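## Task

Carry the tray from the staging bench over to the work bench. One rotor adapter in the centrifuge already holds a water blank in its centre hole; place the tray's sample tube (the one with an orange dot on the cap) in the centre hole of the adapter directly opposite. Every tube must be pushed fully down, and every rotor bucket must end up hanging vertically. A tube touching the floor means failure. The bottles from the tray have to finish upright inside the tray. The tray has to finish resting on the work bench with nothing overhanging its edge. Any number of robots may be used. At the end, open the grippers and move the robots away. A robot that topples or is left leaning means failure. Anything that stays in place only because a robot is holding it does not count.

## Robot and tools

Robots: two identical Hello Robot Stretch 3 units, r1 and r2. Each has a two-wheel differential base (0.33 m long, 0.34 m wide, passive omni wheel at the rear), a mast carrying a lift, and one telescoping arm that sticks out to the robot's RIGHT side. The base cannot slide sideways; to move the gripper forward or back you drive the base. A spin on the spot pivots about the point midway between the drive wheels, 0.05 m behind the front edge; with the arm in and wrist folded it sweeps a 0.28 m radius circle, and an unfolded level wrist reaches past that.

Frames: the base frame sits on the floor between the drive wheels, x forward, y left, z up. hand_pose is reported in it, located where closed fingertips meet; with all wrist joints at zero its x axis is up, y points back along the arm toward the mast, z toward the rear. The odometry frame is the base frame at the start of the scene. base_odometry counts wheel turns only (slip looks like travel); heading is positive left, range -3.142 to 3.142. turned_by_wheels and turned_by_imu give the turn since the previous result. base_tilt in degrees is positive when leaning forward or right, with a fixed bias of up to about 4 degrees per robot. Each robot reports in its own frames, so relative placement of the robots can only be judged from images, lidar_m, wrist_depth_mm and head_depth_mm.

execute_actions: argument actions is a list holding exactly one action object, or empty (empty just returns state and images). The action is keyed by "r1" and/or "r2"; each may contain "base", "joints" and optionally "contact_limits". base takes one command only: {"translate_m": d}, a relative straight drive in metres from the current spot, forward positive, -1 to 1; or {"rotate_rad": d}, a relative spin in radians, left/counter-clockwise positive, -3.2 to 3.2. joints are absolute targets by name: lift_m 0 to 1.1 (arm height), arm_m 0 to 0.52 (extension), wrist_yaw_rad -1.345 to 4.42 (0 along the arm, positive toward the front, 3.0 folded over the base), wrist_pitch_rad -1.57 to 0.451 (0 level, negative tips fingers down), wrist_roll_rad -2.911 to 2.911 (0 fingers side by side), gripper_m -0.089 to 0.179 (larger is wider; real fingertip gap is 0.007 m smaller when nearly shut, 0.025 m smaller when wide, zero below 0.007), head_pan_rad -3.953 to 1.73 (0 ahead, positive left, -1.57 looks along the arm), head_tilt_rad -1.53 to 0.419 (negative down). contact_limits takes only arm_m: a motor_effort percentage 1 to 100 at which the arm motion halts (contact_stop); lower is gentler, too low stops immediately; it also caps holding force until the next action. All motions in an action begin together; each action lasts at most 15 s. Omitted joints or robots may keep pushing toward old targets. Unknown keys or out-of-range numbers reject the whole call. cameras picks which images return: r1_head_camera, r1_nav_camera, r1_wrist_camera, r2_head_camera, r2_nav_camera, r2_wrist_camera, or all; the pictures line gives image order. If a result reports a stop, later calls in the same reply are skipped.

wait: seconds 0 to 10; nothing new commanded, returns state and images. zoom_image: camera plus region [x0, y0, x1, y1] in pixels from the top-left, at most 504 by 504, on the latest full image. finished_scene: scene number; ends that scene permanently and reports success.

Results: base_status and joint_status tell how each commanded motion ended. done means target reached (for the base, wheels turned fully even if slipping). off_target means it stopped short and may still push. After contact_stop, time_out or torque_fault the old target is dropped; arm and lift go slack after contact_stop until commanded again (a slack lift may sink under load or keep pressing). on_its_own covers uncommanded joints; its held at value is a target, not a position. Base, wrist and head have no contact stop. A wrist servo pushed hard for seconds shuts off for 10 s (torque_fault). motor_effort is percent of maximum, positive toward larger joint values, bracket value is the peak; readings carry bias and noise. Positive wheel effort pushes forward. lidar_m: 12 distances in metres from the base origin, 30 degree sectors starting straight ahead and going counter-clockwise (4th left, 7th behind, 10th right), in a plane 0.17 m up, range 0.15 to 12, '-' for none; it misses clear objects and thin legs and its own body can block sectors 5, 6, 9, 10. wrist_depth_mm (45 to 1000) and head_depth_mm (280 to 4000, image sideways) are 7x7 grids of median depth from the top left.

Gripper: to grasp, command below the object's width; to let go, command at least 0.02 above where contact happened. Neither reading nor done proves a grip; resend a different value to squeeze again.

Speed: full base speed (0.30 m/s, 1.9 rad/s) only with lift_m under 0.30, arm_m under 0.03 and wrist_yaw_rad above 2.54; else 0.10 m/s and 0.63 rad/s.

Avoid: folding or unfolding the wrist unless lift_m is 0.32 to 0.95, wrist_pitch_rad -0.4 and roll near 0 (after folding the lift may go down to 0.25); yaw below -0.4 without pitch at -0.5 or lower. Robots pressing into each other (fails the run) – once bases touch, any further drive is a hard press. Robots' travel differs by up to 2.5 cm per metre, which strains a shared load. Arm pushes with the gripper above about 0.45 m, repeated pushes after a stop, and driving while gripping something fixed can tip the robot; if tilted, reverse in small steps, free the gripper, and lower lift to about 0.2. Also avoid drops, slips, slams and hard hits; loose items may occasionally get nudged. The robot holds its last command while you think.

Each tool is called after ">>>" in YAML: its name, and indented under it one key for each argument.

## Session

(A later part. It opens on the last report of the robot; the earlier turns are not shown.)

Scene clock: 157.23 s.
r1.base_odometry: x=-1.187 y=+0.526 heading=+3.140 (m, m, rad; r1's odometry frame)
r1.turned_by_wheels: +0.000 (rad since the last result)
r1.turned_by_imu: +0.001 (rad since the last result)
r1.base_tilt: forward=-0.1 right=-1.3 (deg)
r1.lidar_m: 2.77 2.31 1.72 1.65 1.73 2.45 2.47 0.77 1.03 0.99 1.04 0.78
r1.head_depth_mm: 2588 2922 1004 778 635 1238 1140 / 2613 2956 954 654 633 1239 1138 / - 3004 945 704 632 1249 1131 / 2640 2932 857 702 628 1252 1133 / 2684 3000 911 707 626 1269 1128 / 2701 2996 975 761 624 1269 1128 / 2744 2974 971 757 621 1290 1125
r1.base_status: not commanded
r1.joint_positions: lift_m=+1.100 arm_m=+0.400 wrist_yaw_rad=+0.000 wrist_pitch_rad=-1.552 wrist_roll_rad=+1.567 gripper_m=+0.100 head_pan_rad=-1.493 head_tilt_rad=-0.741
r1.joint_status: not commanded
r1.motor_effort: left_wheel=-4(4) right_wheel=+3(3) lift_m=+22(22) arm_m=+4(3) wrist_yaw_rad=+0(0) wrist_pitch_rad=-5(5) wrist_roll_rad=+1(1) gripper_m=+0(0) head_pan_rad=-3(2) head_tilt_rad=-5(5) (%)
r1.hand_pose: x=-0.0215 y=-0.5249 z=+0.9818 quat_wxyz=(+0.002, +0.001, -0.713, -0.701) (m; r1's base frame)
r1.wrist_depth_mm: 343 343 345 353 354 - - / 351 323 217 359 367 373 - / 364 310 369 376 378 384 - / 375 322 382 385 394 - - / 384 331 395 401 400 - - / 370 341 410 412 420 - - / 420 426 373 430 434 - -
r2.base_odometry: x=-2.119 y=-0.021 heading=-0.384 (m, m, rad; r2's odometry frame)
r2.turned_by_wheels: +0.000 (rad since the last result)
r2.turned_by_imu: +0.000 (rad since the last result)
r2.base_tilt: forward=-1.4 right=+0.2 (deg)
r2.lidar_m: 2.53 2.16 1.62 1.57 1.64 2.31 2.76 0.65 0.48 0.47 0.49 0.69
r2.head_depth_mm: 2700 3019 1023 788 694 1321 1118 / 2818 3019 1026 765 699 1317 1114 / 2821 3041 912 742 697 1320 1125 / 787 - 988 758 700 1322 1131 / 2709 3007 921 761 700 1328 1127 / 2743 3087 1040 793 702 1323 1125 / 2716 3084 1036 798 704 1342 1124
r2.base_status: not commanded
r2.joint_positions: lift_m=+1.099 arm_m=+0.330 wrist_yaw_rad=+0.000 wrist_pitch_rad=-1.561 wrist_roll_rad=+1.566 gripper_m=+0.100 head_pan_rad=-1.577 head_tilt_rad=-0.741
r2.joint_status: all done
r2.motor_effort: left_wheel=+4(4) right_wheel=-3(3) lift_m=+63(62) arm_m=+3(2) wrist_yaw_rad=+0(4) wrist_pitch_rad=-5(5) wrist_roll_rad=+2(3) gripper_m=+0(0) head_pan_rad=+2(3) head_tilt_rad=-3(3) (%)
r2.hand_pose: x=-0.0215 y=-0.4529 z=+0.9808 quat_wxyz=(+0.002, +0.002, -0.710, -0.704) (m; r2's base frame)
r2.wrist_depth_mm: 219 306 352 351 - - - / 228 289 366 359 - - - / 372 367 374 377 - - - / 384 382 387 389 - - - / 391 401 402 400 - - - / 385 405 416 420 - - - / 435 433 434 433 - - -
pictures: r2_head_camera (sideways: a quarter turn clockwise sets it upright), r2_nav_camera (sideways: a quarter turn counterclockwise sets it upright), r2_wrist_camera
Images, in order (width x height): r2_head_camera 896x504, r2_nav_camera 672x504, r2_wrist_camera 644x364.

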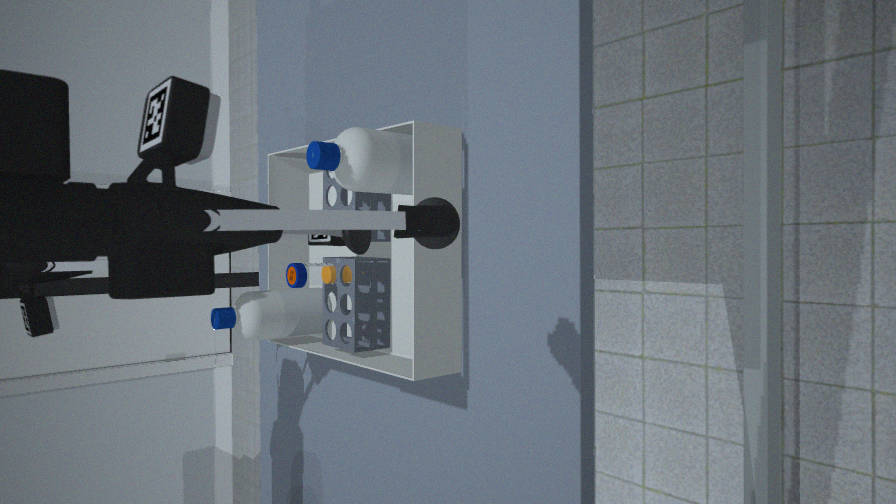

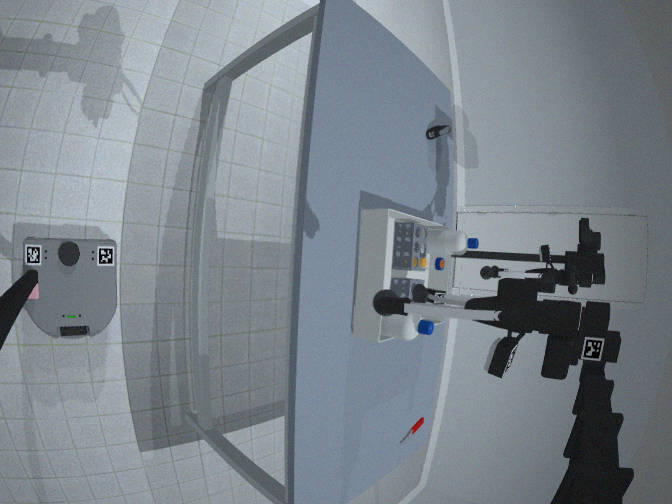

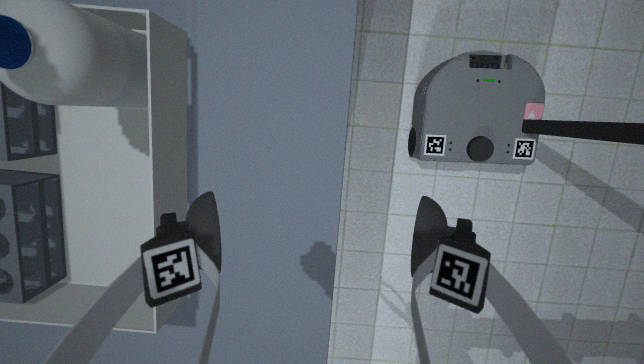

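>>> execute_actions:
  actions:
    - {"r2":{"joints":{"arm_m":0.475}},"r1":{"joints":{"lift_m":0.99}}}
  cameras: ["r1_wrist_camera","r2_wrist_camera","r1_nav_camera"]

Scene clock: 173.93 s.
r1.base_odometry: x=-1.187 y=+0.526 heading=+3.140 (m, m, rad; r1's odometry frame)
r1.turned_by_wheels: +0.000 (rad since the last result)
r1.turned_by_imu: +0.001 (rad since the last result)
r1.base_tilt: forward=-0.3 right=-1.4 (deg)
r1.lidar_m: 2.77 2.31 1.72 1.65 1.73 2.44 2.48 0.77 1.03 1.00 1.04 0.78
r1.head_depth_mm: 2483 2936 1000 779 636 1234 1135 / - 3033 928 654 635 1240 1136 / 719 - 916 703 631 1253 1136 / 2614 2882 844 702 629 1258 1133 / 2721 2971 910 707 627 1271 1128 / 2725 2986 973 761 625 1267 1125 / 2764 2989 968 758 621 1290 1122
r1.base_status: not commanded
r1.joint_positions: lift_m=+0.990 arm_m=+0.400 wrist_yaw_rad=+0.000 wrist_pitch_rad=-1.552 wrist_roll_rad=+1.567 gripper_m=+0.100 head_pan_rad=-1.493 head_tilt_rad=-0.741
r1.joint_status: all done
r1.motor_effort: left_wheel=-4(4) right_wheel=+4(4) lift_m=+14(21) arm_m=+3(3) wrist_yaw_rad=+0(1) wrist_pitch_rad=-4(5) wrist_roll_rad=+1(1) gripper_m=+1(1) head_pan_rad=-2(3) head_tilt_rad=-5(4) (%)
r1.hand_pose: x=-0.0215 y=-0.5249 z=+0.8723 quat_wxyz=(+0.002, +0.001, -0.713, -0.701) (m; r1's base frame)
r1.wrist_depth_mm: 196 78 86 197 251 251 - / 218 117 113 182 259 260 - / 201 254 123 263 265 269 - / 201 263 269 272 274 278 - / 221 271 277 282 284 288 - / 221 251 289 292 296 304 - / 228 293 298 302 307 310 -
r2.base_odometry: x=-2.119 y=-0.021 heading=-0.384 (m, m, rad; r2's odometry frame)
r2.turned_by_wheels: +0.000 (rad since the last result)
r2.turned_by_imu: +0.000 (rad since the last result)
r2.base_tilt: forward=-1.5 right=+0.3 (deg)
r2.lidar_m: 2.52 2.17 1.62 1.57 1.65 2.30 2.76 0.65 0.48 0.47 0.49 0.69
r2.head_depth_mm: 2695 3068 1022 785 696 1327 1120 / 2711 3080 1025 764 698 1312 1125 / 2727 3077 951 745 699 1317 1126 / - 1560 895 756 699 1326 1124 / 2630 3004 922 762 699 1327 1125 / 2726 3130 1040 794 701 1324 1125 / 2745 3091 1043 797 704 1328 1127
r2.base_status: not commanded
r2.joint_positions: lift_m=+1.099 arm_m=+0.475 wrist_yaw_rad=+0.000 wrist_pitch_rad=-1.561 wrist_roll_rad=+1.566 gripper_m=+0.100 head_pan_rad=-1.577 head_tilt_rad=-0.741
r2.joint_status: all done
r2.motor_effort: left_wheel=+4(4) right_wheel=-2(3) lift_m=+63(63) arm_m=+3(3) wrist_yaw_rad=-1(1) wrist_pitch_rad=-5(5) wrist_roll_rad=+2(2) gripper_m=+0(0) head_pan_rad=+3(2) head_tilt_rad=-4(3) (%)
r2.hand_pose: x=-0.0215 y=-0.5978 z=+0.9808 quat_wxyz=(+0.002, +0.002, -0.710, -0.704) (m; r2's base frame)
r2.wrist_depth_mm: 348 303 214 349 351 - - / 360 337 222 360 361 363 - / 371 344 371 373 373 - - / 382 345 387 384 385 - - / 328 338 394 400 396 - - / 371 351 409 413 414 - - / 432 433 429 427 431 - -
pictures: r1_nav_camera (sideways: a quarter turn counterclockwise sets it upright), r1_wrist_camera, r2_wrist_camera
Images, in order (width x height): r1_nav_camera 672x504, r1_wrist_camera 644x364, r2_wrist_camera 644x364.

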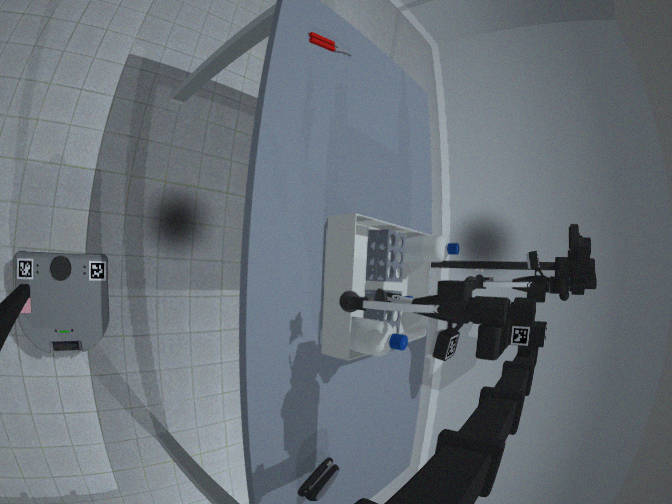

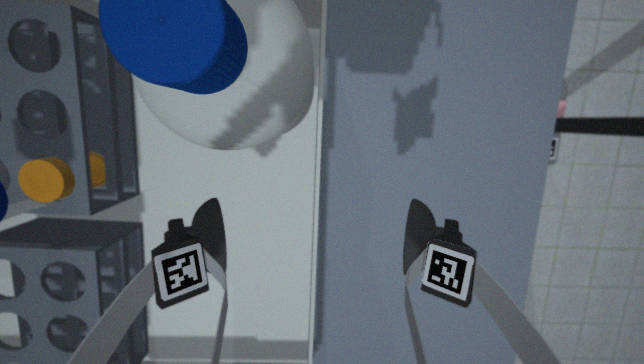

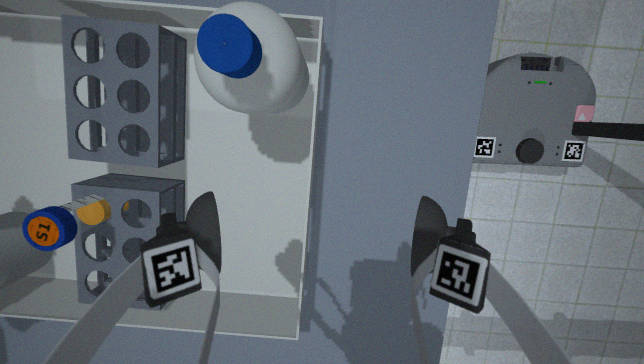

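>>> execute_actions:
  actions:
    - {"r1":{"joints":{"lift_m":1.1}},"r2":{"joints":{"wrist_roll_rad":-1.57}}}
  cameras: []

>>> execute_actions:
  actions:
    - {"r1":{"joints":{"wrist_roll_rad":-1.57}},"r2":{"joints":{"lift_m":1.0}}}
  cameras: ["r1_wrist_camera","r2_wrist_camera","r1_head_camera"]

Scene clock: 187.40 s.
r1.base_odometry: x=-1.187 y=+0.526 heading=+3.140 (m, m, rad; r1's odometry frame)
r1.turned_by_wheels: +0.000 (rad since the last result)
r1.turned_by_imu: +0.001 (rad since the last result)
r1.base_tilt: forward=-0.3 right=-1.4 (deg)
r1.lidar_m: 2.77 2.30 1.72 1.65 1.73 2.45 2.47 0.77 1.03 1.00 1.04 0.78
r1.head_depth_mm: 2554 2974 999 776 636 1238 1147 / 2596 2935 950 655 633 1228 1136 / - 3014 947 703 632 1258 1136 / 2655 2933 858 701 630 1256 1133 / 2676 2959 910 706 625 1274 1131 / 2709 2941 970 762 624 1268 1125 / 2718 3037 968 757 621 1291 1125
r1.base_status: not commanded
r1.joint_positions: lift_m=+1.100 arm_m=+0.400 wrist_yaw_rad=+0.000 wrist_pitch_rad=-1.552 wrist_roll_rad=+1.567 gripper_m=+0.100 head_pan_rad=-1.493 head_tilt_rad=-0.741
r1.joint_status: all done
r1.motor_effort: left_wheel=-4(4) right_wheel=+3(4) lift_m=+22(23) arm_m=+3(3) wrist_yaw_rad=-1(0) wrist_pitch_rad=-5(4) wrist_roll_rad=+1(1) gripper_m=+1(0) head_pan_rad=-3(3) head_tilt_rad=-5(5) (%)
r1.hand_pose: x=-0.0215 y=-0.5249 z=+0.9818 quat_wxyz=(+0.002, +0.001, -0.713, -0.701) (m; r1's base frame)
r1.wrist_depth_mm: 340 345 344 350 355 - - / 351 323 218 358 366 371 - / 362 310 370 375 378 383 - / 373 322 383 387 391 - - / 385 332 399 402 406 - - / 371 341 407 411 422 - - / 419 426 374 432 433 - -
r2.base_odometry: x=-2.119 y=-0.021 heading=-0.384 (m, m, rad; r2's odometry frame)
r2.turned_by_wheels: +0.000 (rad since the last result)
r2.turned_by_imu: +0.000 (rad since the last result)
r2.base_tilt: forward=-1.5 right=+0.3 (deg)
r2.lidar_m: 2.53 2.17 1.62 1.57 1.64 2.30 2.77 0.65 0.48 0.47 0.49 0.69
r2.head_depth_mm: 2730 3013 1031 790 697 1326 1117 / 2682 3005 1034 763 697 1318 1119 / 2775 3057 956 744 696 1324 1113 / 787 1615 893 759 702 1321 1118 / 2646 3045 919 761 700 1310 1124 / 2738 3089 1041 793 701 1329 1120 / 2668 3109 1037 799 703 1337 1128
r2.base_status: not commanded
r2.joint_positions: lift_m=+1.099 arm_m=+0.475 wrist_yaw_rad=+0.000 wrist_pitch_rad=-1.562 wrist_roll_rad=-1.564 gripper_m=+0.100 head_pan_rad=-1.577 head_tilt_rad=-0.741
r2.joint_status: all done
r2.motor_effort: left_wheel=+4(4) right_wheel=-3(3) lift_m=+63(63) arm_m=+3(3) wrist_yaw_rad=+0(0) wrist_pitch_rad=-4(4) wrist_roll_rad=-2(2) gripper_m=+0(0) head_pan_rad=+3(3) head_tilt_rad=-3(3) (%)
r2.hand_pose: x=-0.0214 y=-0.5980 z=+0.9808 quat_wxyz=(+0.710, +0.704, -0.002, -0.003) (m; r2's base frame)
r2.wrist_depth_mm: - - 349 348 351 319 320 / - - 359 360 362 334 341 / - 368 371 369 373 320 288 / - 382 384 383 385 370 394 / - - 397 392 365 346 406 / - - 413 381 257 371 410 / - - 425 425 289 436 444
pictures: none
No camera images: the call's "cameras" was empty. Leave "cameras" out to get every camera's image.

Scene clock: 189.63 s.
r1.base_odometry: x=-1.187 y=+0.526 heading=+3.140 (m, m, rad; r1's odometry frame)
r1.turned_by_wheels: +0.000 (rad since the last result)
r1.turned_by_imu: +0.001 (rad since the last result)
r1.base_tilt: forward=-0.2 right=-1.4 (deg)
r1.lidar_m: 2.77 2.31 1.73 1.65 1.73 2.46 2.48 0.77 1.03 1.00 1.04 0.78
r1.head_depth_mm: 2603 2894 1004 779 636 1233 1139 / 2596 2954 952 653 633 1234 1138 / - 2884 947 704 631 1253 1138 / 2535 2940 859 700 629 1247 1128 / 2689 2970 908 707 628 1269 1128 / 2730 3020 971 760 624 1272 1124 / 2747 2992 968 757 622 1295 1121
r1.base_status: not commanded
r1.joint_positions: lift_m=+1.100 arm_m=+0.400 wrist_yaw_rad=+0.000 wrist_pitch_rad=-1.553 wrist_roll_rad=-1.565 gripper_m=+0.100 head_pan_rad=-1.493 head_tilt_rad=-0.741
r1.joint_status: all done
r1.motor_effort: left_wheel=-4(4) right_wheel=+3(3) lift_m=+22(22) arm_m=+3(4) wrist_yaw_rad=+0(1) wrist_pitch_rad=-4(4) wrist_roll_rad=-2(3) gripper_m=-1(0) head_pan_rad=-3(3) head_tilt_rad=-5(5) (%)
r1.hand_pose: x=-0.0214 y=-0.5250 z=+0.9818 quat_wxyz=(+0.713, +0.701, -0.002, -0.002) (m; r1's base frame)
r1.wrist_depth_mm: - 348 347 351 353 302 317 / - 358 361 360 365 312 334 / - 367 373 375 374 323 381 / - 381 385 390 388 349 394 / - - 399 367 397 362 406 / - - 413 265 351 409 382 / - - 427 432 443 442 453
r2.base_odometry: x=-2.119 y=-0.021 heading=-0.384 (m, m, rad; r2's odometry frame)
r2.turned_by_wheels: +0.000 (rad since the last result)
r2.turned_by_imu: +0.000 (rad since the last result)
r2.base_tilt: forward=-1.5 right=+0.2 (deg)
r2.lidar_m: 2.53 2.17 1.62 1.57 1.65 2.30 2.76 0.65 0.48 0.47 0.49 0.69
r2.head_depth_mm: 2617 - 981 788 694 1322 1121 / 2593 3061 1025 766 696 1319 1122 / - 3103 957 744 698 1323 1125 / 791 1477 948 756 702 1321 1122 / 2728 2992 917 762 702 1327 1121 / 2735 3097 1040 795 704 1334 1119 / 2727 3080 1036 795 703 1327 1124
r2.base_status: not commanded
r2.joint_positions: lift_m=+1.001 arm_m=+0.475 wrist_yaw_rad=+0.000 wrist_pitch_rad=-1.562 wrist_roll_rad=-1.564 gripper_m=+0.100 head_pan_rad=-1.577 head_tilt_rad=-0.741
r2.joint_status: all done
r2.motor_effort: left_wheel=+4(4) right_wheel=-2(3) lift_m=+19(58) arm_m=+3(3) wrist_yaw_rad=-1(1) wrist_pitch_rad=-4(4) wrist_roll_rad=-2(2) gripper_m=+0(0) head_pan_rad=+3(3) head_tilt_rad=-3(3) (%)
r2.hand_pose: x=-0.0214 y=-0.5980 z=+0.8829 quat_wxyz=(+0.710, +0.704, -0.002, -0.003) (m; r2's base frame)
r2.wrist_depth_mm: 970 254 257 257 256 258 230 / 994 263 264 263 268 265 215 / - 270 272 273 275 274 219 / - 278 280 281 284 283 263 / - 291 290 291 292 276 236 / - - 302 280 232 270 242 / - 310 314 292 178 283 255
pictures: r1_head_camera (sideways: a quarter turn clockwise sets it upright), r1_wrist_camera, r2_wrist_camera
Images, in order (width x height): r1_head_camera 896x504, r1_wrist_camera 644x364, r2_wrist_camera 644x364.

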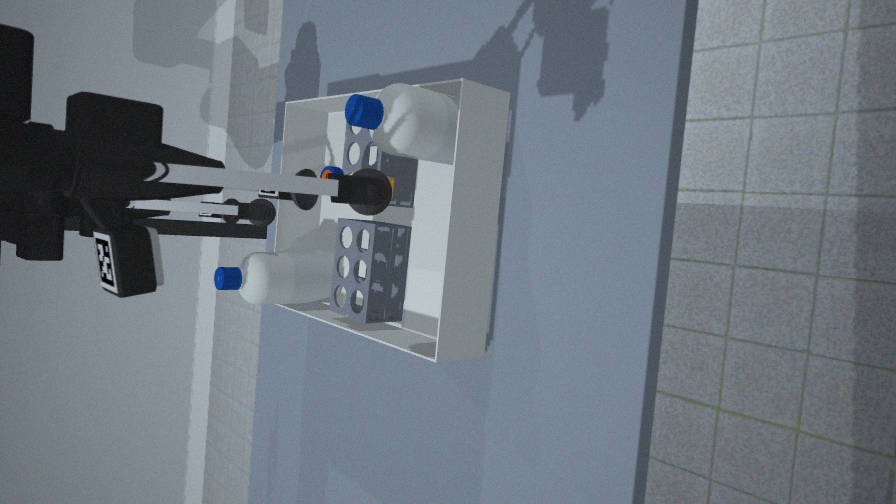

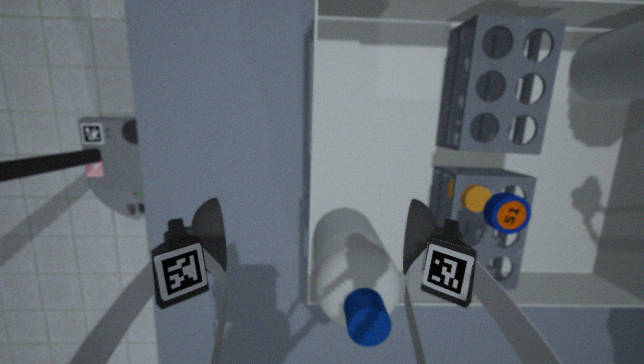

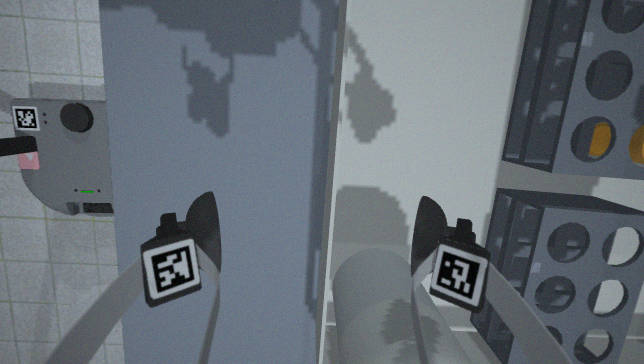

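>>> execute_actions:
  actions:
    - {"r1":{"base":{"translate_m":0.05}},"r2":{"base":{"translate_m":0.05}}}
  cameras: []

>>> execute_actions:
  actions:
    - {"r1":{"joints":{"lift_m":0.96}},"r2":{"joints":{"lift_m":0.96}}}
  cameras: ["r1_wrist_camera","r2_wrist_camera","r1_head_camera","r2_head_camera"]

Scene clock: 199.53 s.
r1.base_odometry: x=-1.237 y=+0.526 heading=+3.139 (m, m, rad; r1's odometry frame)
r1.turned_by_wheels: +0.000 (rad since the last result)
r1.turned_by_imu: +0.001 (rad since the last result)
r1.base_tilt: forward=-0.2 right=-1.4 (deg)
r1.lidar_m: 2.72 2.31 1.72 1.65 1.73 2.45 2.53 0.81 1.03 1.00 1.05 0.73
r1.head_depth_mm: 2611 2913 1005 711 636 1236 1144 / 773 2906 947 674 633 1255 1143 / - 2918 935 766 631 1254 1139 / 2592 2976 852 703 629 1252 1133 / 2673 2985 977 741 627 1273 1130 / 2686 2979 975 761 625 1263 1123 / 2724 3013 968 758 623 1289 1125
r1.base_status: done
r1.joint_positions: lift_m=+1.100 arm_m=+0.400 wrist_yaw_rad=+0.000 wrist_pitch_rad=-1.553 wrist_roll_rad=-1.565 gripper_m=+0.100 head_pan_rad=-1.493 head_tilt_rad=-0.741
r1.joint_status: not commanded
r1.motor_effort: left_wheel=-3(5) right_wheel=+3(7) lift_m=+23(22) arm_m=+4(3) wrist_yaw_rad=+0(0) wrist_pitch_rad=-4(5) wrist_roll_rad=-2(3) gripper_m=+0(0) head_pan_rad=-3(2) head_tilt_rad=-5(4) (%)
r1.hand_pose: x=-0.0214 y=-0.5250 z=+0.9818 quat_wxyz=(+0.713, +0.701, -0.002, -0.002) (m; r1's base frame)
r1.wrist_depth_mm: - 349 349 352 354 359 364 / - 364 356 360 366 314 341 / - 368 372 374 375 322 349 / - 378 385 387 388 360 396 / - - 396 401 402 360 406 / - - 414 353 413 419 420 / - - 425 276 362 398 404
r2.base_odometry: x=-2.072 y=-0.039 heading=-0.384 (m, m, rad; r2's odometry frame)
r2.turned_by_wheels: +0.000 (rad since the last result)
r2.turned_by_imu: +0.000 (rad since the last result)
r2.base_tilt: forward=-1.5 right=+0.3 (deg)
r2.lidar_m: 2.48 2.16 1.61 1.57 1.64 2.31 2.81 0.65 0.48 0.47 0.49 0.69
r2.head_depth_mm: 2645 - 982 789 696 1329 1118 / 2592 3081 984 741 695 1317 1116 / - 3061 1024 757 696 1316 1119 / 2650 2919 924 760 698 1318 1124 / 2734 3090 992 769 701 1326 1125 / 2678 3099 1037 794 702 1315 1123 / 2696 3090 1041 799 702 1337 1127
r2.base_status: done
r2.joint_positions: lift_m=+1.001 arm_m=+0.475 wrist_yaw_rad=+0.000 wrist_pitch_rad=-1.562 wrist_roll_rad=-1.564 gripper_m=+0.100 head_pan_rad=-1.577 head_tilt_rad=-0.741
r2.joint_status: not commanded
r2.motor_effort: left_wheel=+4(9) right_wheel=-2(4) lift_m=+19(19) arm_m=+2(2) wrist_yaw_rad=-1(0) wrist_pitch_rad=-4(4) wrist_roll_rad=-3(3) gripper_m=+0(0) head_pan_rad=+3(2) head_tilt_rad=-3(3) (%)
r2.hand_pose: x=-0.0214 y=-0.5980 z=+0.8829 quat_wxyz=(+0.710, +0.704, -0.002, -0.003) (m; r2's base frame)
r2.wrist_depth_mm: 975 256 256 256 236 230 235 / - 263 263 264 266 267 214 / - 271 272 274 274 273 219 / - 279 281 281 282 280 224 / - 291 291 292 295 290 233 / - - 302 301 306 259 249 / - 312 313 291 278 309 253
pictures: none
No camera images: the call's "cameras" was empty. Leave "cameras" out to get every camera's image.

Scene clock: 201.63 s.
r1.base_odometry: x=-1.237 y=+0.526 heading=+3.139 (m, m, rad; r1's odometry frame)
r1.turned_by_wheels: +0.000 (rad since the last result)
r1.turned_by_imu: +0.000 (rad since the last result)
r1.base_tilt: forward=-0.2 right=-1.3 (deg)
r1.lidar_m: 2.72 2.31 1.72 1.65 1.73 2.45 2.53 0.81 1.03 1.00 1.05 0.73
r1.head_depth_mm: 2545 - 962 712 636 1238 1142 / 698 - 952 675 633 1257 1142 / 765 - 805 769 631 1248 1138 / 2645 2974 835 704 628 1251 1134 / 2654 3003 979 743 626 1269 1124 / 2726 3018 976 760 624 1270 1129 / 2743 2996 968 756 622 1292 1119
r1.base_status: not commanded
r1.joint_positions: lift_m=+0.960 arm_m=+0.400 wrist_yaw_rad=+0.000 wrist_pitch_rad=-1.553 wrist_roll_rad=-1.565 gripper_m=+0.100 head_pan_rad=-1.493 head_tilt_rad=-0.741
r1.joint_status: all done
r1.motor_effort: left_wheel=-3(3) right_wheel=+3(3) lift_m=+14(20) arm_m=+3(3) wrist_yaw_rad=+0(0) wrist_pitch_rad=-4(4) wrist_roll_rad=-2(2) gripper_m=+0(1) head_pan_rad=-2(3) head_tilt_rad=-6(5) (%)
r1.hand_pose: x=-0.0214 y=-0.5250 z=+0.8424 quat_wxyz=(+0.713, +0.701, -0.002, -0.002) (m; r1's base frame)
r1.wrist_depth_mm: 214 216 218 217 203 198 175 / 220 222 225 225 227 229 200 / 229 230 231 232 234 234 206 / 237 236 239 242 242 242 186 / - 244 247 249 250 253 193 / - 252 259 260 261 233 209 / - 265 265 263 268 267 204
r2.base_odometry: x=-2.072 y=-0.039 heading=-0.384 (m, m, rad; r2's odometry frame)
r2.turned_by_wheels: +0.000 (rad since the last result)
r2.turned_by_imu: +0.000 (rad since the last result)
r2.base_tilt: forward=-1.5 right=+0.3 (deg)
r2.lidar_m: 2.48 2.16 1.62 1.57 1.64 2.30 2.81 0.65 0.48 0.47 0.49 0.69
r2.head_depth_mm: 2754 - - 762 698 1318 1119 / 2662 - 947 742 699 1325 1114 / 2575 3000 1024 757 698 1325 1119 / 833 2918 884 763 698 1316 1128 / 2699 3087 973 766 701 1324 1124 / 2746 3160 1034 794 698 1329 1120 / 2709 3042 1038 793 705 1325 1125
r2.base_status: not commanded
r2.joint_positions: lift_m=+0.961 arm_m=+0.475 wrist_yaw_rad=+0.000 wrist_pitch_rad=-1.562 wrist_roll_rad=-1.564 gripper_m=+0.100 head_pan_rad=-1.577 head_tilt_rad=-0.741
r2.joint_status: all done
r2.motor_effort: left_wheel=+4(4) right_wheel=-2(2) lift_m=+20(19) arm_m=+2(2) wrist_yaw_rad=-1(1) wrist_pitch_rad=-4(4) wrist_roll_rad=-2(3) gripper_m=+1(0) head_pan_rad=+3(3) head_tilt_rad=-3(3) (%)
r2.hand_pose: x=-0.0214 y=-0.5980 z=+0.8429 quat_wxyz=(+0.710, +0.704, -0.002, -0.003) (m; r2's base frame)
r2.wrist_depth_mm: 943 217 219 218 215 199 184 / 967 223 225 226 225 228 213 / - 231 231 233 234 234 208 / 239 237 240 241 240 242 212 / - 245 248 249 249 250 217 / - 253 258 257 258 253 221 / - 265 268 266 265 268 205
pictures: r1_head_camera (sideways: a quarter turn clockwise sets it upright), r1_wrist_camera, r2_head_camera (sideways: a quarter turn clockwise sets it upright), r2_wrist_camera
Images, in order (width x height): r1_head_camera 896x504, r1_wrist_camera 644x364, r2_head_camera 896x504, r2_wrist_camera 644x364.

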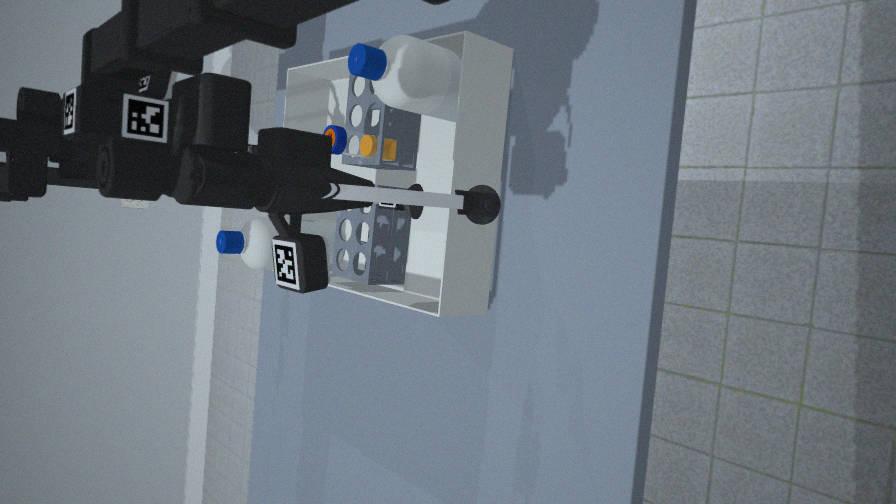

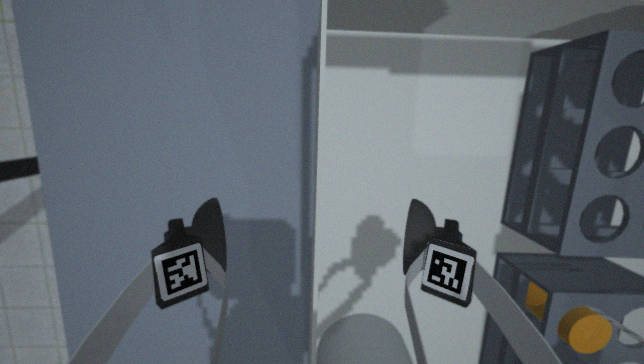

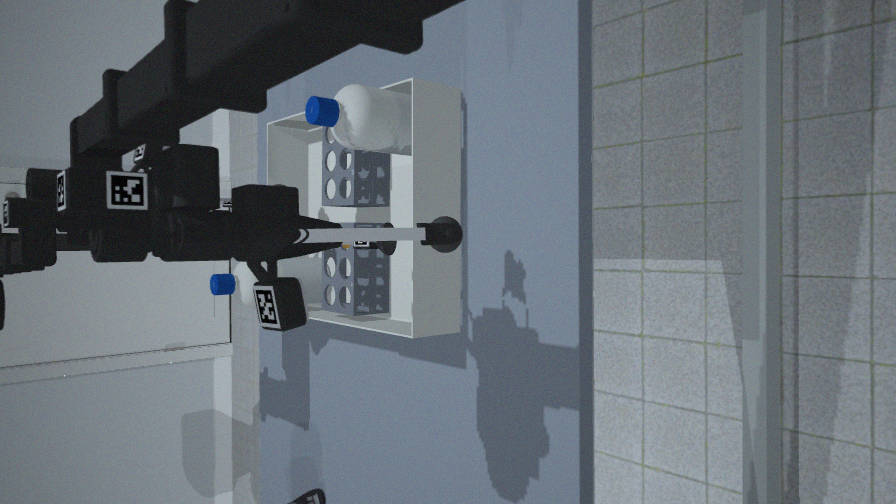

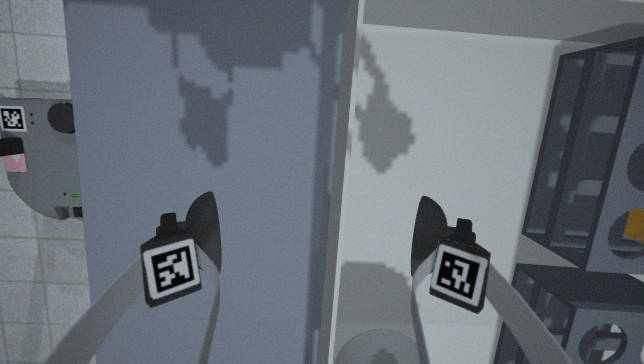

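>>> execute_actions:
  actions:
    - {"r1":{"joints":{"lift_m":0.92}},"r2":{"joints":{"lift_m":0.92,"arm_m":0.483}}}
  cameras: []

>>> execute_actions:
  actions:
    - {"r1":{"joints":{"gripper_m":0.02}},"r2":{"joints":{"gripper_m":0.02}}}
  cameras: ["r1_wrist_camera","r2_wrist_camera"]

>>> execute_actions:
  actions:
    - {"r1":{"joints":{"gripper_m":-0.04}},"r2":{"joints":{"gripper_m":-0.04}}}
  cameras: ["r1_wrist_camera","r2_wrist_camera","r1_head_camera"]

Scene clock: 212.07 s.
r1.base_odometry: x=-1.237 y=+0.526 heading=+3.139 (m, m, rad; r1's odometry frame)
r1.turned_by_wheels: +0.000 (rad since the last result)
r1.turned_by_imu: +0.001 (rad since the last result)
r1.base_tilt: forward=-0.3 right=-1.4 (deg)
r1.lidar_m: 2.73 2.31 1.72 1.65 1.73 2.45 2.52 0.81 1.03 1.00 1.05 0.73
r1.head_depth_mm: 2594 2781 - 662 635 1236 1142 / 2474 - 942 672 633 1251 1140 / 793 2883 - 767 632 1255 1130 / 2687 2954 854 702 628 1251 1131 / 2688 3001 980 741 628 1269 1131 / 2734 2958 972 760 625 1271 1128 / 2765 2994 968 757 621 1293 1121
r1.base_status: not commanded
r1.joint_positions: lift_m=+0.920 arm_m=+0.400 wrist_yaw_rad=+0.000 wrist_pitch_rad=-1.553 wrist_roll_rad=-1.565 gripper_m=+0.100 head_pan_rad=-1.493 head_tilt_rad=-0.741
r1.joint_status: all done
r1.motor_effort: left_wheel=-4(3) right_wheel=+3(3) lift_m=+15(17) arm_m=+4(3) wrist_yaw_rad=+0(0) wrist_pitch_rad=-4(4) wrist_roll_rad=-2(2) gripper_m=+1(1) head_pan_rad=-2(2) head_tilt_rad=-5(4) (%)
r1.hand_pose: x=-0.0214 y=-0.5250 z=+0.8024 quat_wxyz=(+0.713, +0.701, -0.002, -0.002) (m; r1's base frame)
r1.wrist_depth_mm: 178 178 180 180 182 183 174 / 182 183 185 186 188 189 187 / 188 190 192 192 193 196 191 / 194 196 198 198 201 203 197 / 200 202 205 206 207 209 185 / 208 209 214 213 217 217 193 / 215 218 220 221 223 225 175
r2.base_odometry: x=-2.072 y=-0.039 heading=-0.384 (m, m, rad; r2's odometry frame)
r2.turned_by_wheels: +0.000 (rad since the last result)
r2.turned_by_imu: +0.000 (rad since the last result)
r2.base_tilt: forward=-1.5 right=+0.2 (deg)
r2.lidar_m: 2.48 2.16 1.62 1.57 1.64 2.30 2.81 0.65 0.48 0.47 0.49 0.69
r2.head_depth_mm: 2692 3021 - - 1455 1327 1119 / 2722 2946 708 740 696 1316 1118 / 2573 - 945 762 698 1322 1115 / 1088 2937 888 744 699 1322 1115 / 2674 3021 970 766 702 1328 1125 / 2730 3082 1042 795 700 1335 1125 / 2768 3072 1042 793 702 1330 1125
r2.base_status: not commanded
r2.joint_positions: lift_m=+0.921 arm_m=+0.483 wrist_yaw_rad=+0.000 wrist_pitch_rad=-1.562 wrist_roll_rad=-1.564 gripper_m=+0.100 head_pan_rad=-1.577 head_tilt_rad=-0.741
r2.joint_status: all done
r2.motor_effort: left_wheel=+3(4) right_wheel=-2(2) lift_m=+19(17) arm_m=+2(3) wrist_yaw_rad=-2(1) wrist_pitch_rad=-4(4) wrist_roll_rad=-2(2) gripper_m=+0(0) head_pan_rad=+3(3) head_tilt_rad=-3(4) (%)
r2.hand_pose: x=-0.0214 y=-0.6060 z=+0.8029 quat_wxyz=(+0.710, +0.704, -0.002, -0.002) (m; r2's base frame)
r2.wrist_depth_mm: 179 180 181 181 181 183 181 / 183 184 186 186 187 187 186 / 189 192 192 193 193 194 191 / 195 197 199 199 199 200 197 / 203 203 206 205 205 208 203 / 211 209 214 213 214 214 193 / - 219 220 220 223 223 190
pictures: none
No camera images: the call's "cameras" was empty. Leave "cameras" out to get every camera's image.

Scene clock: 213.37 s.
r1.base_odometry: x=-1.237 y=+0.526 heading=+3.139 (m, m, rad; r1's odometry frame)
r1.turned_by_wheels: +0.000 (rad since the last result)
r1.turned_by_imu: +0.000 (rad since the last result)
r1.base_tilt: forward=-0.3 right=-1.3 (deg)
r1.lidar_m: 2.72 2.30 1.73 1.65 1.73 2.45 2.52 0.82 1.03 1.00 1.05 0.73
r1.head_depth_mm: 2580 2801 - 662 636 1234 1141 / 2474 - 939 674 634 1251 1138 / 793 2856 - 766 632 1264 1138 / 2653 2967 852 703 627 1250 1131 / 2651 2977 980 741 627 1274 1131 / 2680 2993 978 763 625 1273 1124 / 2718 3002 965 760 622 1295 1119
r1.base_status: not commanded
r1.joint_positions: lift_m=+0.920 arm_m=+0.400 wrist_yaw_rad=+0.000 wrist_pitch_rad=-1.553 wrist_roll_rad=-1.565 gripper_m=+0.020 head_pan_rad=-1.493 head_tilt_rad=-0.741
r1.joint_status: all done
r1.motor_effort: left_wheel=-3(3) right_wheel=+3(3) lift_m=+14(14) arm_m=+3(4) wrist_yaw_rad=-1(0) wrist_pitch_rad=-4(4) wrist_roll_rad=-2(3) gripper_m=+0(80) head_pan_rad=-3(3) head_tilt_rad=-6(5) (%)
r1.hand_pose: x=-0.0214 y=-0.5250 z=+0.8024 quat_wxyz=(+0.713, +0.701, -0.002, -0.002) (m; r1's base frame)
r1.wrist_depth_mm: 177 179 180 180 181 184 174 / 182 184 186 186 187 189 187 / 189 190 192 192 194 196 192 / 194 196 199 199 200 204 196 / 201 203 204 204 207 209 185 / 208 210 212 214 217 216 193 / 216 217 222 222 223 225 175
r2.base_odometry: x=-2.072 y=-0.039 heading=-0.384 (m, m, rad; r2's odometry frame)
r2.turned_by_wheels: +0.000 (rad since the last result)
r2.turned_by_imu: +0.000 (rad since the last result)
r2.base_tilt: forward=-1.5 right=+0.2 (deg)
r2.lidar_m: 2.48 2.17 1.62 1.57 1.64 2.30 2.81 0.65 0.48 0.47 0.49 0.69
r2.head_depth_mm: 2734 3014 - - 1446 1320 1113 / 2741 2917 710 739 700 1329 1122 / 2597 - 966 758 699 1326 1117 / 1091 2903 891 761 699 1331 1124 / 2714 3045 975 769 700 1326 1119 / 2735 3078 1041 797 702 1322 1123 / 2720 3078 1047 795 704 1327 1132
r2.base_status: not commanded
r2.joint_positions: lift_m=+0.921 arm_m=+0.483 wrist_yaw_rad=+0.000 wrist_pitch_rad=-1.562 wrist_roll_rad=-1.564 gripper_m=+0.020 head_pan_rad=-1.577 head_tilt_rad=-0.741
r2.joint_status: all done
r2.motor_effort: left_wheel=+4(4) right_wheel=-2(2) lift_m=+20(19) arm_m=+3(3) wrist_yaw_rad=-1(1) wrist_pitch_rad=-4(4) wrist_roll_rad=-2(2) gripper_m=+0(80) head_pan_rad=+3(2) head_tilt_rad=-3(3) (%)
r2.hand_pose: x=-0.0214 y=-0.6060 z=+0.8029 quat_wxyz=(+0.710, +0.704, -0.002, -0.002) (m; r2's base frame)
r2.wrist_depth_mm: 178 179 180 181 181 182 180 / 184 184 186 187 186 188 185 / 189 190 192 192 192 194 191 / 195 197 198 198 199 201 196 / 203 204 205 187 206 208 204 / 210 210 215 215 214 215 192 / 220 218 220 219 221 221 190
pictures: r1_wrist_camera, r2_wrist_camera
Images, in order (width x height): r1_wrist_camera 644x364, r2_wrist_camera 644x364.

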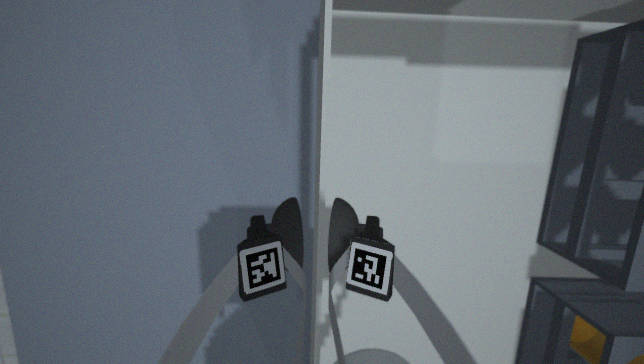

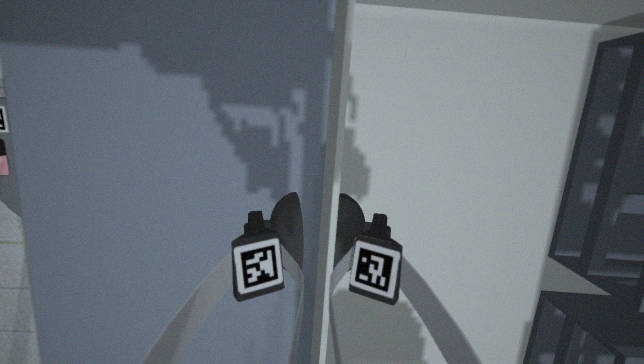

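Scene clock: 214.47 s.
r1.base_odometry: x=-1.237 y=+0.526 heading=+3.139 (m, m, rad; r1's odometry frame)
r1.turned_by_wheels: +0.000 (rad since the last result)
r1.turned_by_imu: +0.000 (rad since the last result)
r1.base_tilt: forward=-0.2 right=-1.3 (deg)
r1.lidar_m: 2.72 2.30 1.72 1.65 1.73 2.45 2.52 0.81 1.03 1.00 1.04 0.73
r1.head_depth_mm: 2587 2807 - 661 635 1238 1145 / 2478 - 944 676 633 1252 1136 / 792 2886 - 764 632 1252 1132 / 2648 2953 853 701 628 1254 1131 / 2703 3012 977 739 627 1273 1131 / 2699 2993 975 759 626 1271 1128 / 2754 3016 965 756 621 1295 1123
r1.base_status: not commanded
r1.joint_positions: lift_m=+0.920 arm_m=+0.400 wrist_yaw_rad=+0.000 wrist_pitch_rad=-1.546 wrist_roll_rad=-1.565 gripper_m=-0.039 head_pan_rad=-1.493 head_tilt_rad=-0.741
r1.joint_status: all done
r1.motor_effort: left_wheel=-3(4) right_wheel=+3(3) lift_m=+18(18) arm_m=+3(4) wrist_yaw_rad=+0(0) wrist_pitch_rad=-8(8) wrist_roll_rad=-2(2) gripper_m=-15(92) head_pan_rad=-2(2) head_tilt_rad=-5(5) (%)
r1.hand_pose: x=-0.0214 y=-0.5271 z=+0.8020 quat_wxyz=(+0.716, +0.698, -0.002, -0.002) (m; r1's base frame)
r1.wrist_depth_mm: 175 176 179 179 179 181 175 / 180 182 185 185 185 188 185 / 186 188 190 191 191 194 190 / 192 194 197 196 197 201 195 / 198 201 203 125 205 208 184 / 207 208 210 213 213 215 193 / 213 216 220 220 220 222 174
r2.base_odometry: x=-2.072 y=-0.039 heading=-0.384 (m, m, rad; r2's odometry frame)
r2.turned_by_wheels: +0.000 (rad since the last result)
r2.turned_by_imu: +0.000 (rad since the last result)
r2.base_tilt: forward=-1.5 right=+0.3 (deg)
r2.lidar_m: 2.48 2.16 1.62 1.57 1.64 2.31 2.81 0.65 0.48 0.47 0.49 0.69
r2.head_depth_mm: 2689 3053 - - 1446 1314 1118 / 2720 2981 705 740 698 1324 1114 / 2617 - 971 757 696 1309 1119 / 1086 2914 888 757 698 1325 1121 / 2694 3040 990 770 702 1323 1116 / 2769 3102 1035 794 700 1332 1123 / 2718 3086 1040 796 701 1322 1133
r2.base_status: not commanded
r2.joint_positions: lift_m=+0.920 arm_m=+0.483 wrist_yaw_rad=-0.001 wrist_pitch_rad=-1.550 wrist_roll_rad=-1.564 gripper_m=-0.039 head_pan_rad=-1.577 head_tilt_rad=-0.741
r2.joint_status: all done
r2.motor_effort: left_wheel=+3(3) right_wheel=-2(2) lift_m=+27(27) arm_m=+1(3) wrist_yaw_rad=+1(1) wrist_pitch_rad=-10(11) wrist_roll_rad=-2(2) gripper_m=-15(91) head_pan_rad=+3(3) head_tilt_rad=-3(3) (%)
r2.hand_pose: x=-0.0213 y=-0.6091 z=+0.8025 quat_wxyz=(+0.714, +0.700, -0.002, -0.003) (m; r2's base frame)
r2.wrist_depth_mm: 175 177 179 179 178 180 175 / 181 183 184 185 183 186 184 / 187 188 190 190 190 192 189 / 193 195 197 195 197 199 194 / 200 201 203 - 204 206 203 / 208 208 210 212 212 213 181 / 216 215 219 218 219 221 189
pictures: r1_head_camera (sideways: a quarter turn clockwise sets it upright), r1_wrist_camera, r2_wrist_camera
Images, in order (width x height): r1_head_camera 896x504, r1_wrist_camera 644x364, r2_wrist_camera 644x364.

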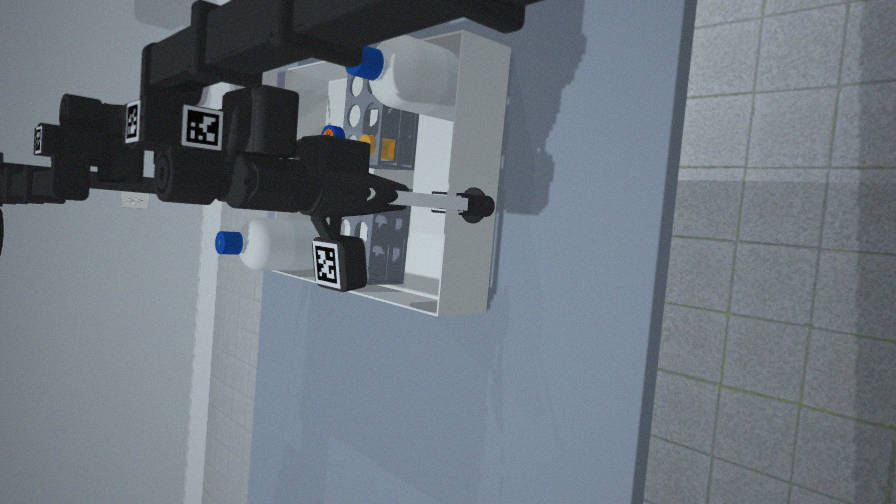

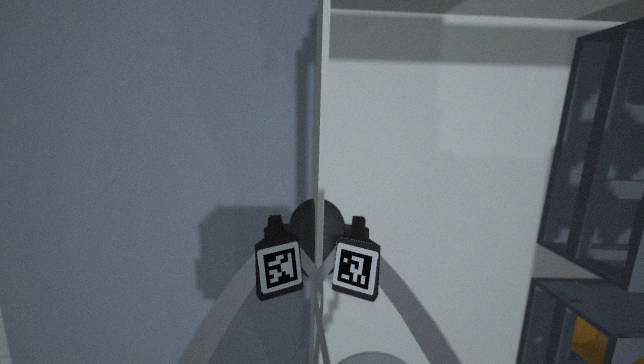

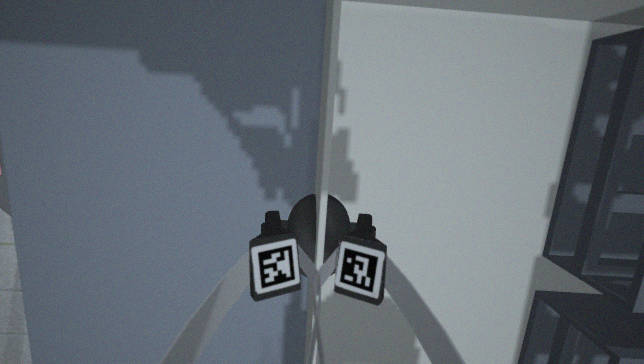

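>>> execute_actions:
  actions:
    - {"r1":{"joints":{"lift_m":0.96}},"r2":{"joints":{"lift_m":0.96}}}
  cameras: ["r1_nav_camera","r2_head_camera"]

>>> execute_actions:
  actions:
    - {"r1":{"base":{"translate_m":-0.3}},"r2":{"base":{"translate_m":0.3}}}
  cameras: ["r1_nav_camera","r2_head_camera","r1_wrist_camera"]

Scene clock: 224.87 s.
r1.base_odometry: x=-1.237 y=+0.526 heading=+3.139 (m, m, rad; r1's odometry frame)
r1.turned_by_wheels: +0.000 (rad since the last result)
r1.turned_by_imu: +0.001 (rad since the last result)
r1.base_tilt: forward=-0.3 right=-1.4 (deg)
r1.lidar_m: 2.72 2.30 1.72 1.65 1.73 2.45 2.52 0.81 1.03 1.00 1.04 0.74
r1.head_depth_mm: 2544 - 880 676 635 1236 1139 / 697 - 772 658 634 1259 1136 / 753 - 802 703 631 1252 1134 / 2659 2898 826 701 627 1251 1135 / 2672 2975 979 743 625 1274 1124 / 2722 2995 973 762 624 1266 1124 / 2738 3037 968 756 620 1293 1126
r1.base_status: not commanded
r1.joint_positions: lift_m=+0.959 arm_m=+0.400 wrist_yaw_rad=+0.000 wrist_pitch_rad=-1.546 wrist_roll_rad=-1.565 gripper_m=-0.039 head_pan_rad=-1.493 head_tilt_rad=-0.741
r1.joint_status: all done
r1.motor_effort: left_wheel=-4(4) right_wheel=+4(4) lift_m=+26(30) arm_m=+3(3) wrist_yaw_rad=-1(0) wrist_pitch_rad=-8(8) wrist_roll_rad=-2(2) gripper_m=-16(16) head_pan_rad=-3(2) head_tilt_rad=-5(5) (%)
r1.hand_pose: x=-0.0214 y=-0.5271 z=+0.8414 quat_wxyz=(+0.716, +0.698, -0.002, -0.002) (m; r1's base frame)
r1.wrist_depth_mm: 211 213 216 180 180 182 174 / 218 219 223 185 185 189 186 / 226 226 230 191 192 195 191 / 233 234 237 199 198 202 196 / 244 243 245 125 205 208 184 / - 250 253 258 213 215 192 / - 260 265 220 220 223 174
r2.base_odometry: x=-2.072 y=-0.039 heading=-0.384 (m, m, rad; r2's odometry frame)
r2.turned_by_wheels: +0.000 (rad since the last result)
r2.turned_by_imu: +0.000 (rad since the last result)
r2.base_tilt: forward=-1.5 right=+0.3 (deg)
r2.lidar_m: 2.48 2.17 1.62 1.57 1.64 2.30 2.81 0.65 0.48 0.47 0.49 0.69
r2.head_depth_mm: 2699 2956 - 760 694 1319 1117 / 2665 - 687 736 697 1328 1122 / 2574 981 891 737 697 1320 1128 / 827 2932 849 740 697 1327 1120 / 2678 2987 904 745 701 1321 1126 / 2705 3049 1034 795 701 1329 1124 / 2738 3134 1044 796 703 1326 1132
r2.base_status: not commanded
r2.joint_positions: lift_m=+0.959 arm_m=+0.483 wrist_yaw_rad=-0.001 wrist_pitch_rad=-1.550 wrist_roll_rad=-1.564 gripper_m=-0.039 head_pan_rad=-1.577 head_tilt_rad=-0.741
r2.joint_status: all done
r2.motor_effort: left_wheel=+2(3) right_wheel=-1(2) lift_m=+71(77) arm_m=+1(1) wrist_yaw_rad=+0(1) wrist_pitch_rad=-10(10) wrist_roll_rad=-2(3) gripper_m=-14(15) head_pan_rad=+3(3) head_tilt_rad=-3(2) (%)
r2.hand_pose: x=-0.0213 y=-0.6091 z=+0.8411 quat_wxyz=(+0.714, +0.700, -0.002, -0.003) (m; r2's base frame)
r2.wrist_depth_mm: 213 214 216 214 178 180 175 / 220 218 222 220 184 185 184 / 224 226 229 192 190 192 188 / 233 234 236 197 197 199 193 / - 243 244 - 204 206 201 / - 251 252 214 212 212 182 / - 259 263 220 219 220 188
pictures: r1_nav_camera (sideways: a quarter turn counterclockwise sets it upright), r2_head_camera (sideways: a quarter turn clockwise sets it upright)
Images, in order (width x height): r1_nav_camera 672x504, r2_head_camera 896x504.

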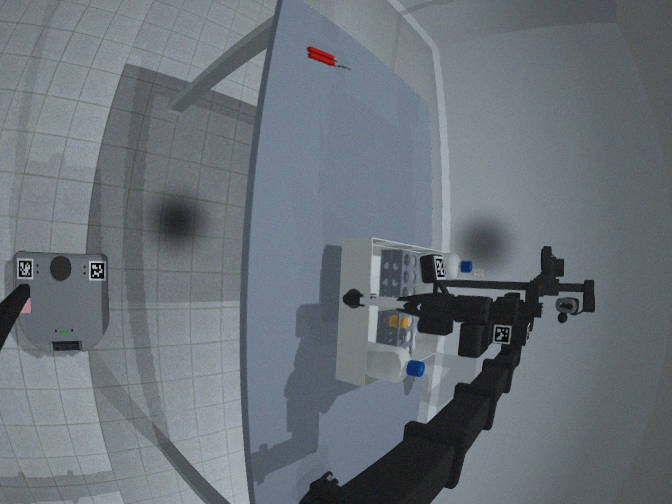

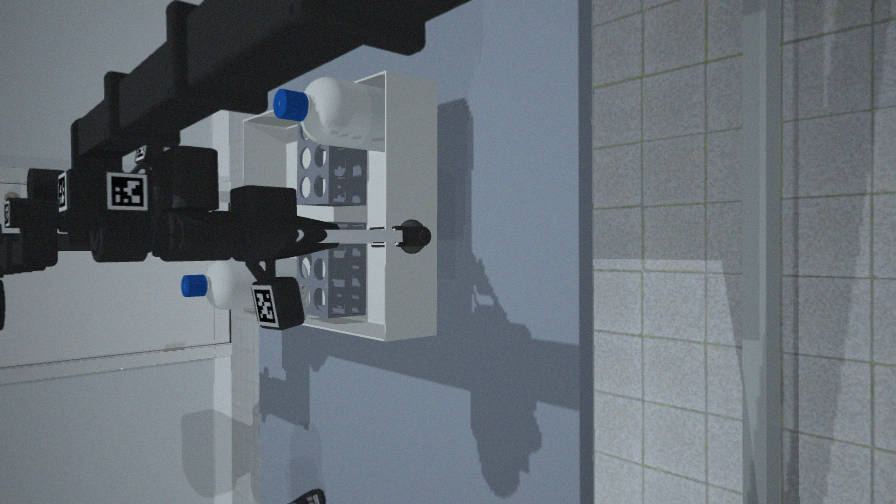

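Scene clock: 229.30 s.
r1.base_odometry: x=-0.937 y=+0.526 heading=+3.139 (m, m, rad; r1's odometry frame)
r1.turned_by_wheels: +0.000 (rad since the last result)
r1.turned_by_imu: +0.002 (rad since the last result)
r1.base_tilt: forward=-0.2 right=-1.4 (deg)
r1.lidar_m: 3.00 2.32 1.71 1.66 1.76 2.46 2.23 0.55 1.02 0.99 1.03 1.00
r1.head_depth_mm: 2544 - 886 669 635 1234 1138 / 696 - 770 659 634 1229 1135 / 728 - 803 704 631 1233 1138 / 2642 2882 826 702 628 1253 1133 / 2680 2990 980 737 628 1243 1129 / 2705 2996 969 761 623 1272 1125 / 2732 3007 969 758 623 1264 1124
r1.base_status: done
r1.joint_positions: lift_m=+0.959 arm_m=+0.400 wrist_yaw_rad=+0.000 wrist_pitch_rad=-1.546 wrist_roll_rad=-1.565 gripper_m=-0.039 head_pan_rad=-1.493 head_tilt_rad=-0.741
r1.joint_status: not commanded
r1.motor_effort: left_wheel=-5(10) right_wheel=+5(6) lift_m=+26(26) arm_m=+3(3) wrist_yaw_rad=-1(0) wrist_pitch_rad=-7(8) wrist_roll_rad=-2(3) gripper_m=-15(15) head_pan_rad=-2(3) head_tilt_rad=-5(4) (%)
r1.hand_pose: x=-0.0214 y=-0.5271 z=+0.8414 quat_wxyz=(+0.716, +0.698, -0.002, -0.002) (m; r1's base frame)
r1.wrist_depth_mm: 210 213 215 180 180 182 173 / 217 219 222 186 185 188 186 / 225 226 229 192 191 194 190 / 232 235 238 198 198 201 195 / 242 242 245 125 205 208 184 / 251 250 255 257 213 215 192 / - 259 264 219 220 223 175
r2.base_odometry: x=-1.794 y=-0.152 heading=-0.384 (m, m, rad; r2's odometry frame)
r2.turned_by_wheels: +0.000 (rad since the last result)
r2.turned_by_imu: -0.002 (rad since the last result)
r2.base_tilt: forward=-1.5 right=+0.3 (deg)
r2.lidar_m: 2.19 2.16 1.61 1.56 1.64 2.28 3.12 0.66 0.49 0.48 0.50 2.20
r2.head_depth_mm: 2729 2944 - 765 696 1321 1145 / 2685 - 687 738 699 1322 1142 / 2578 982 891 738 696 1334 1137 / 828 2924 852 740 701 1328 1145 / 2754 3066 909 744 698 1332 1139 / 2753 3046 1036 794 700 1322 1143 / 2765 3091 1036 795 702 1051 1127
r2.base_status: done
r2.joint_positions: lift_m=+0.959 arm_m=+0.483 wrist_yaw_rad=-0.001 wrist_pitch_rad=-1.550 wrist_roll_rad=-1.564 gripper_m=-0.039 head_pan_rad=-1.577 head_tilt_rad=-0.741
r2.joint_status: not commanded
r2.motor_effort: left_wheel=+2(4) right_wheel=+0(3) lift_m=+71(71) arm_m=+1(1) wrist_yaw_rad=+1(1) wrist_pitch_rad=-10(10) wrist_roll_rad=-3(2) gripper_m=-15(14) head_pan_rad=+3(3) head_tilt_rad=-3(2) (%)
r2.hand_pose: x=-0.0213 y=-0.6091 z=+0.8411 quat_wxyz=(+0.714, +0.700, -0.003, -0.003) (m; r2's base frame)
r2.wrist_depth_mm: 562 213 215 214 177 180 174 / 934 220 223 220 184 186 184 / 225 226 230 191 189 193 188 / 232 234 236 197 197 200 193 / - 243 244 - 202 206 201 / - 251 252 213 212 214 182 / - 259 264 220 219 220 189
pictures: r1_nav_camera (sideways: a quarter turn counterclockwise sets it upright), r1_wrist_camera, r2_head_camera (sideways: a quarter turn clockwise sets it upright)
Images, in order (width x height): r1_nav_camera 672x504, r1_wrist_camera 644x364, r2_head_camera 896x504.

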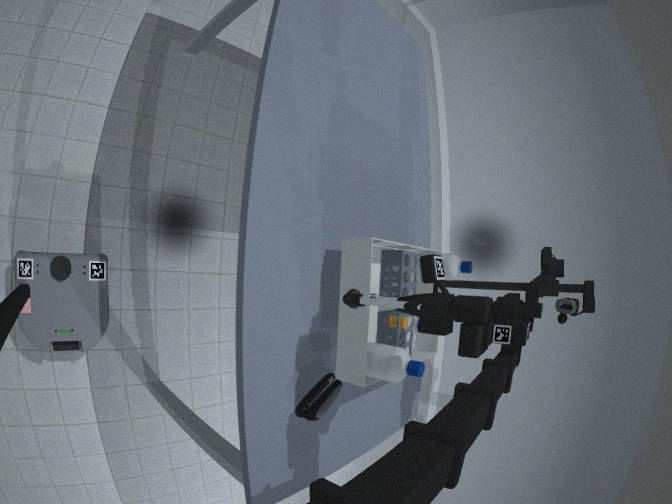

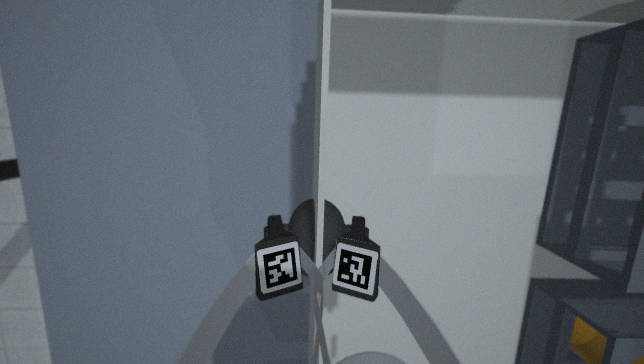

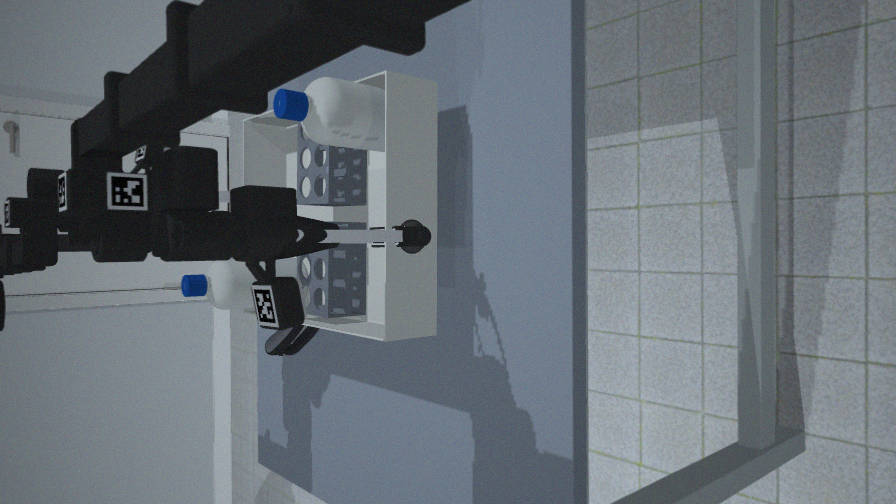

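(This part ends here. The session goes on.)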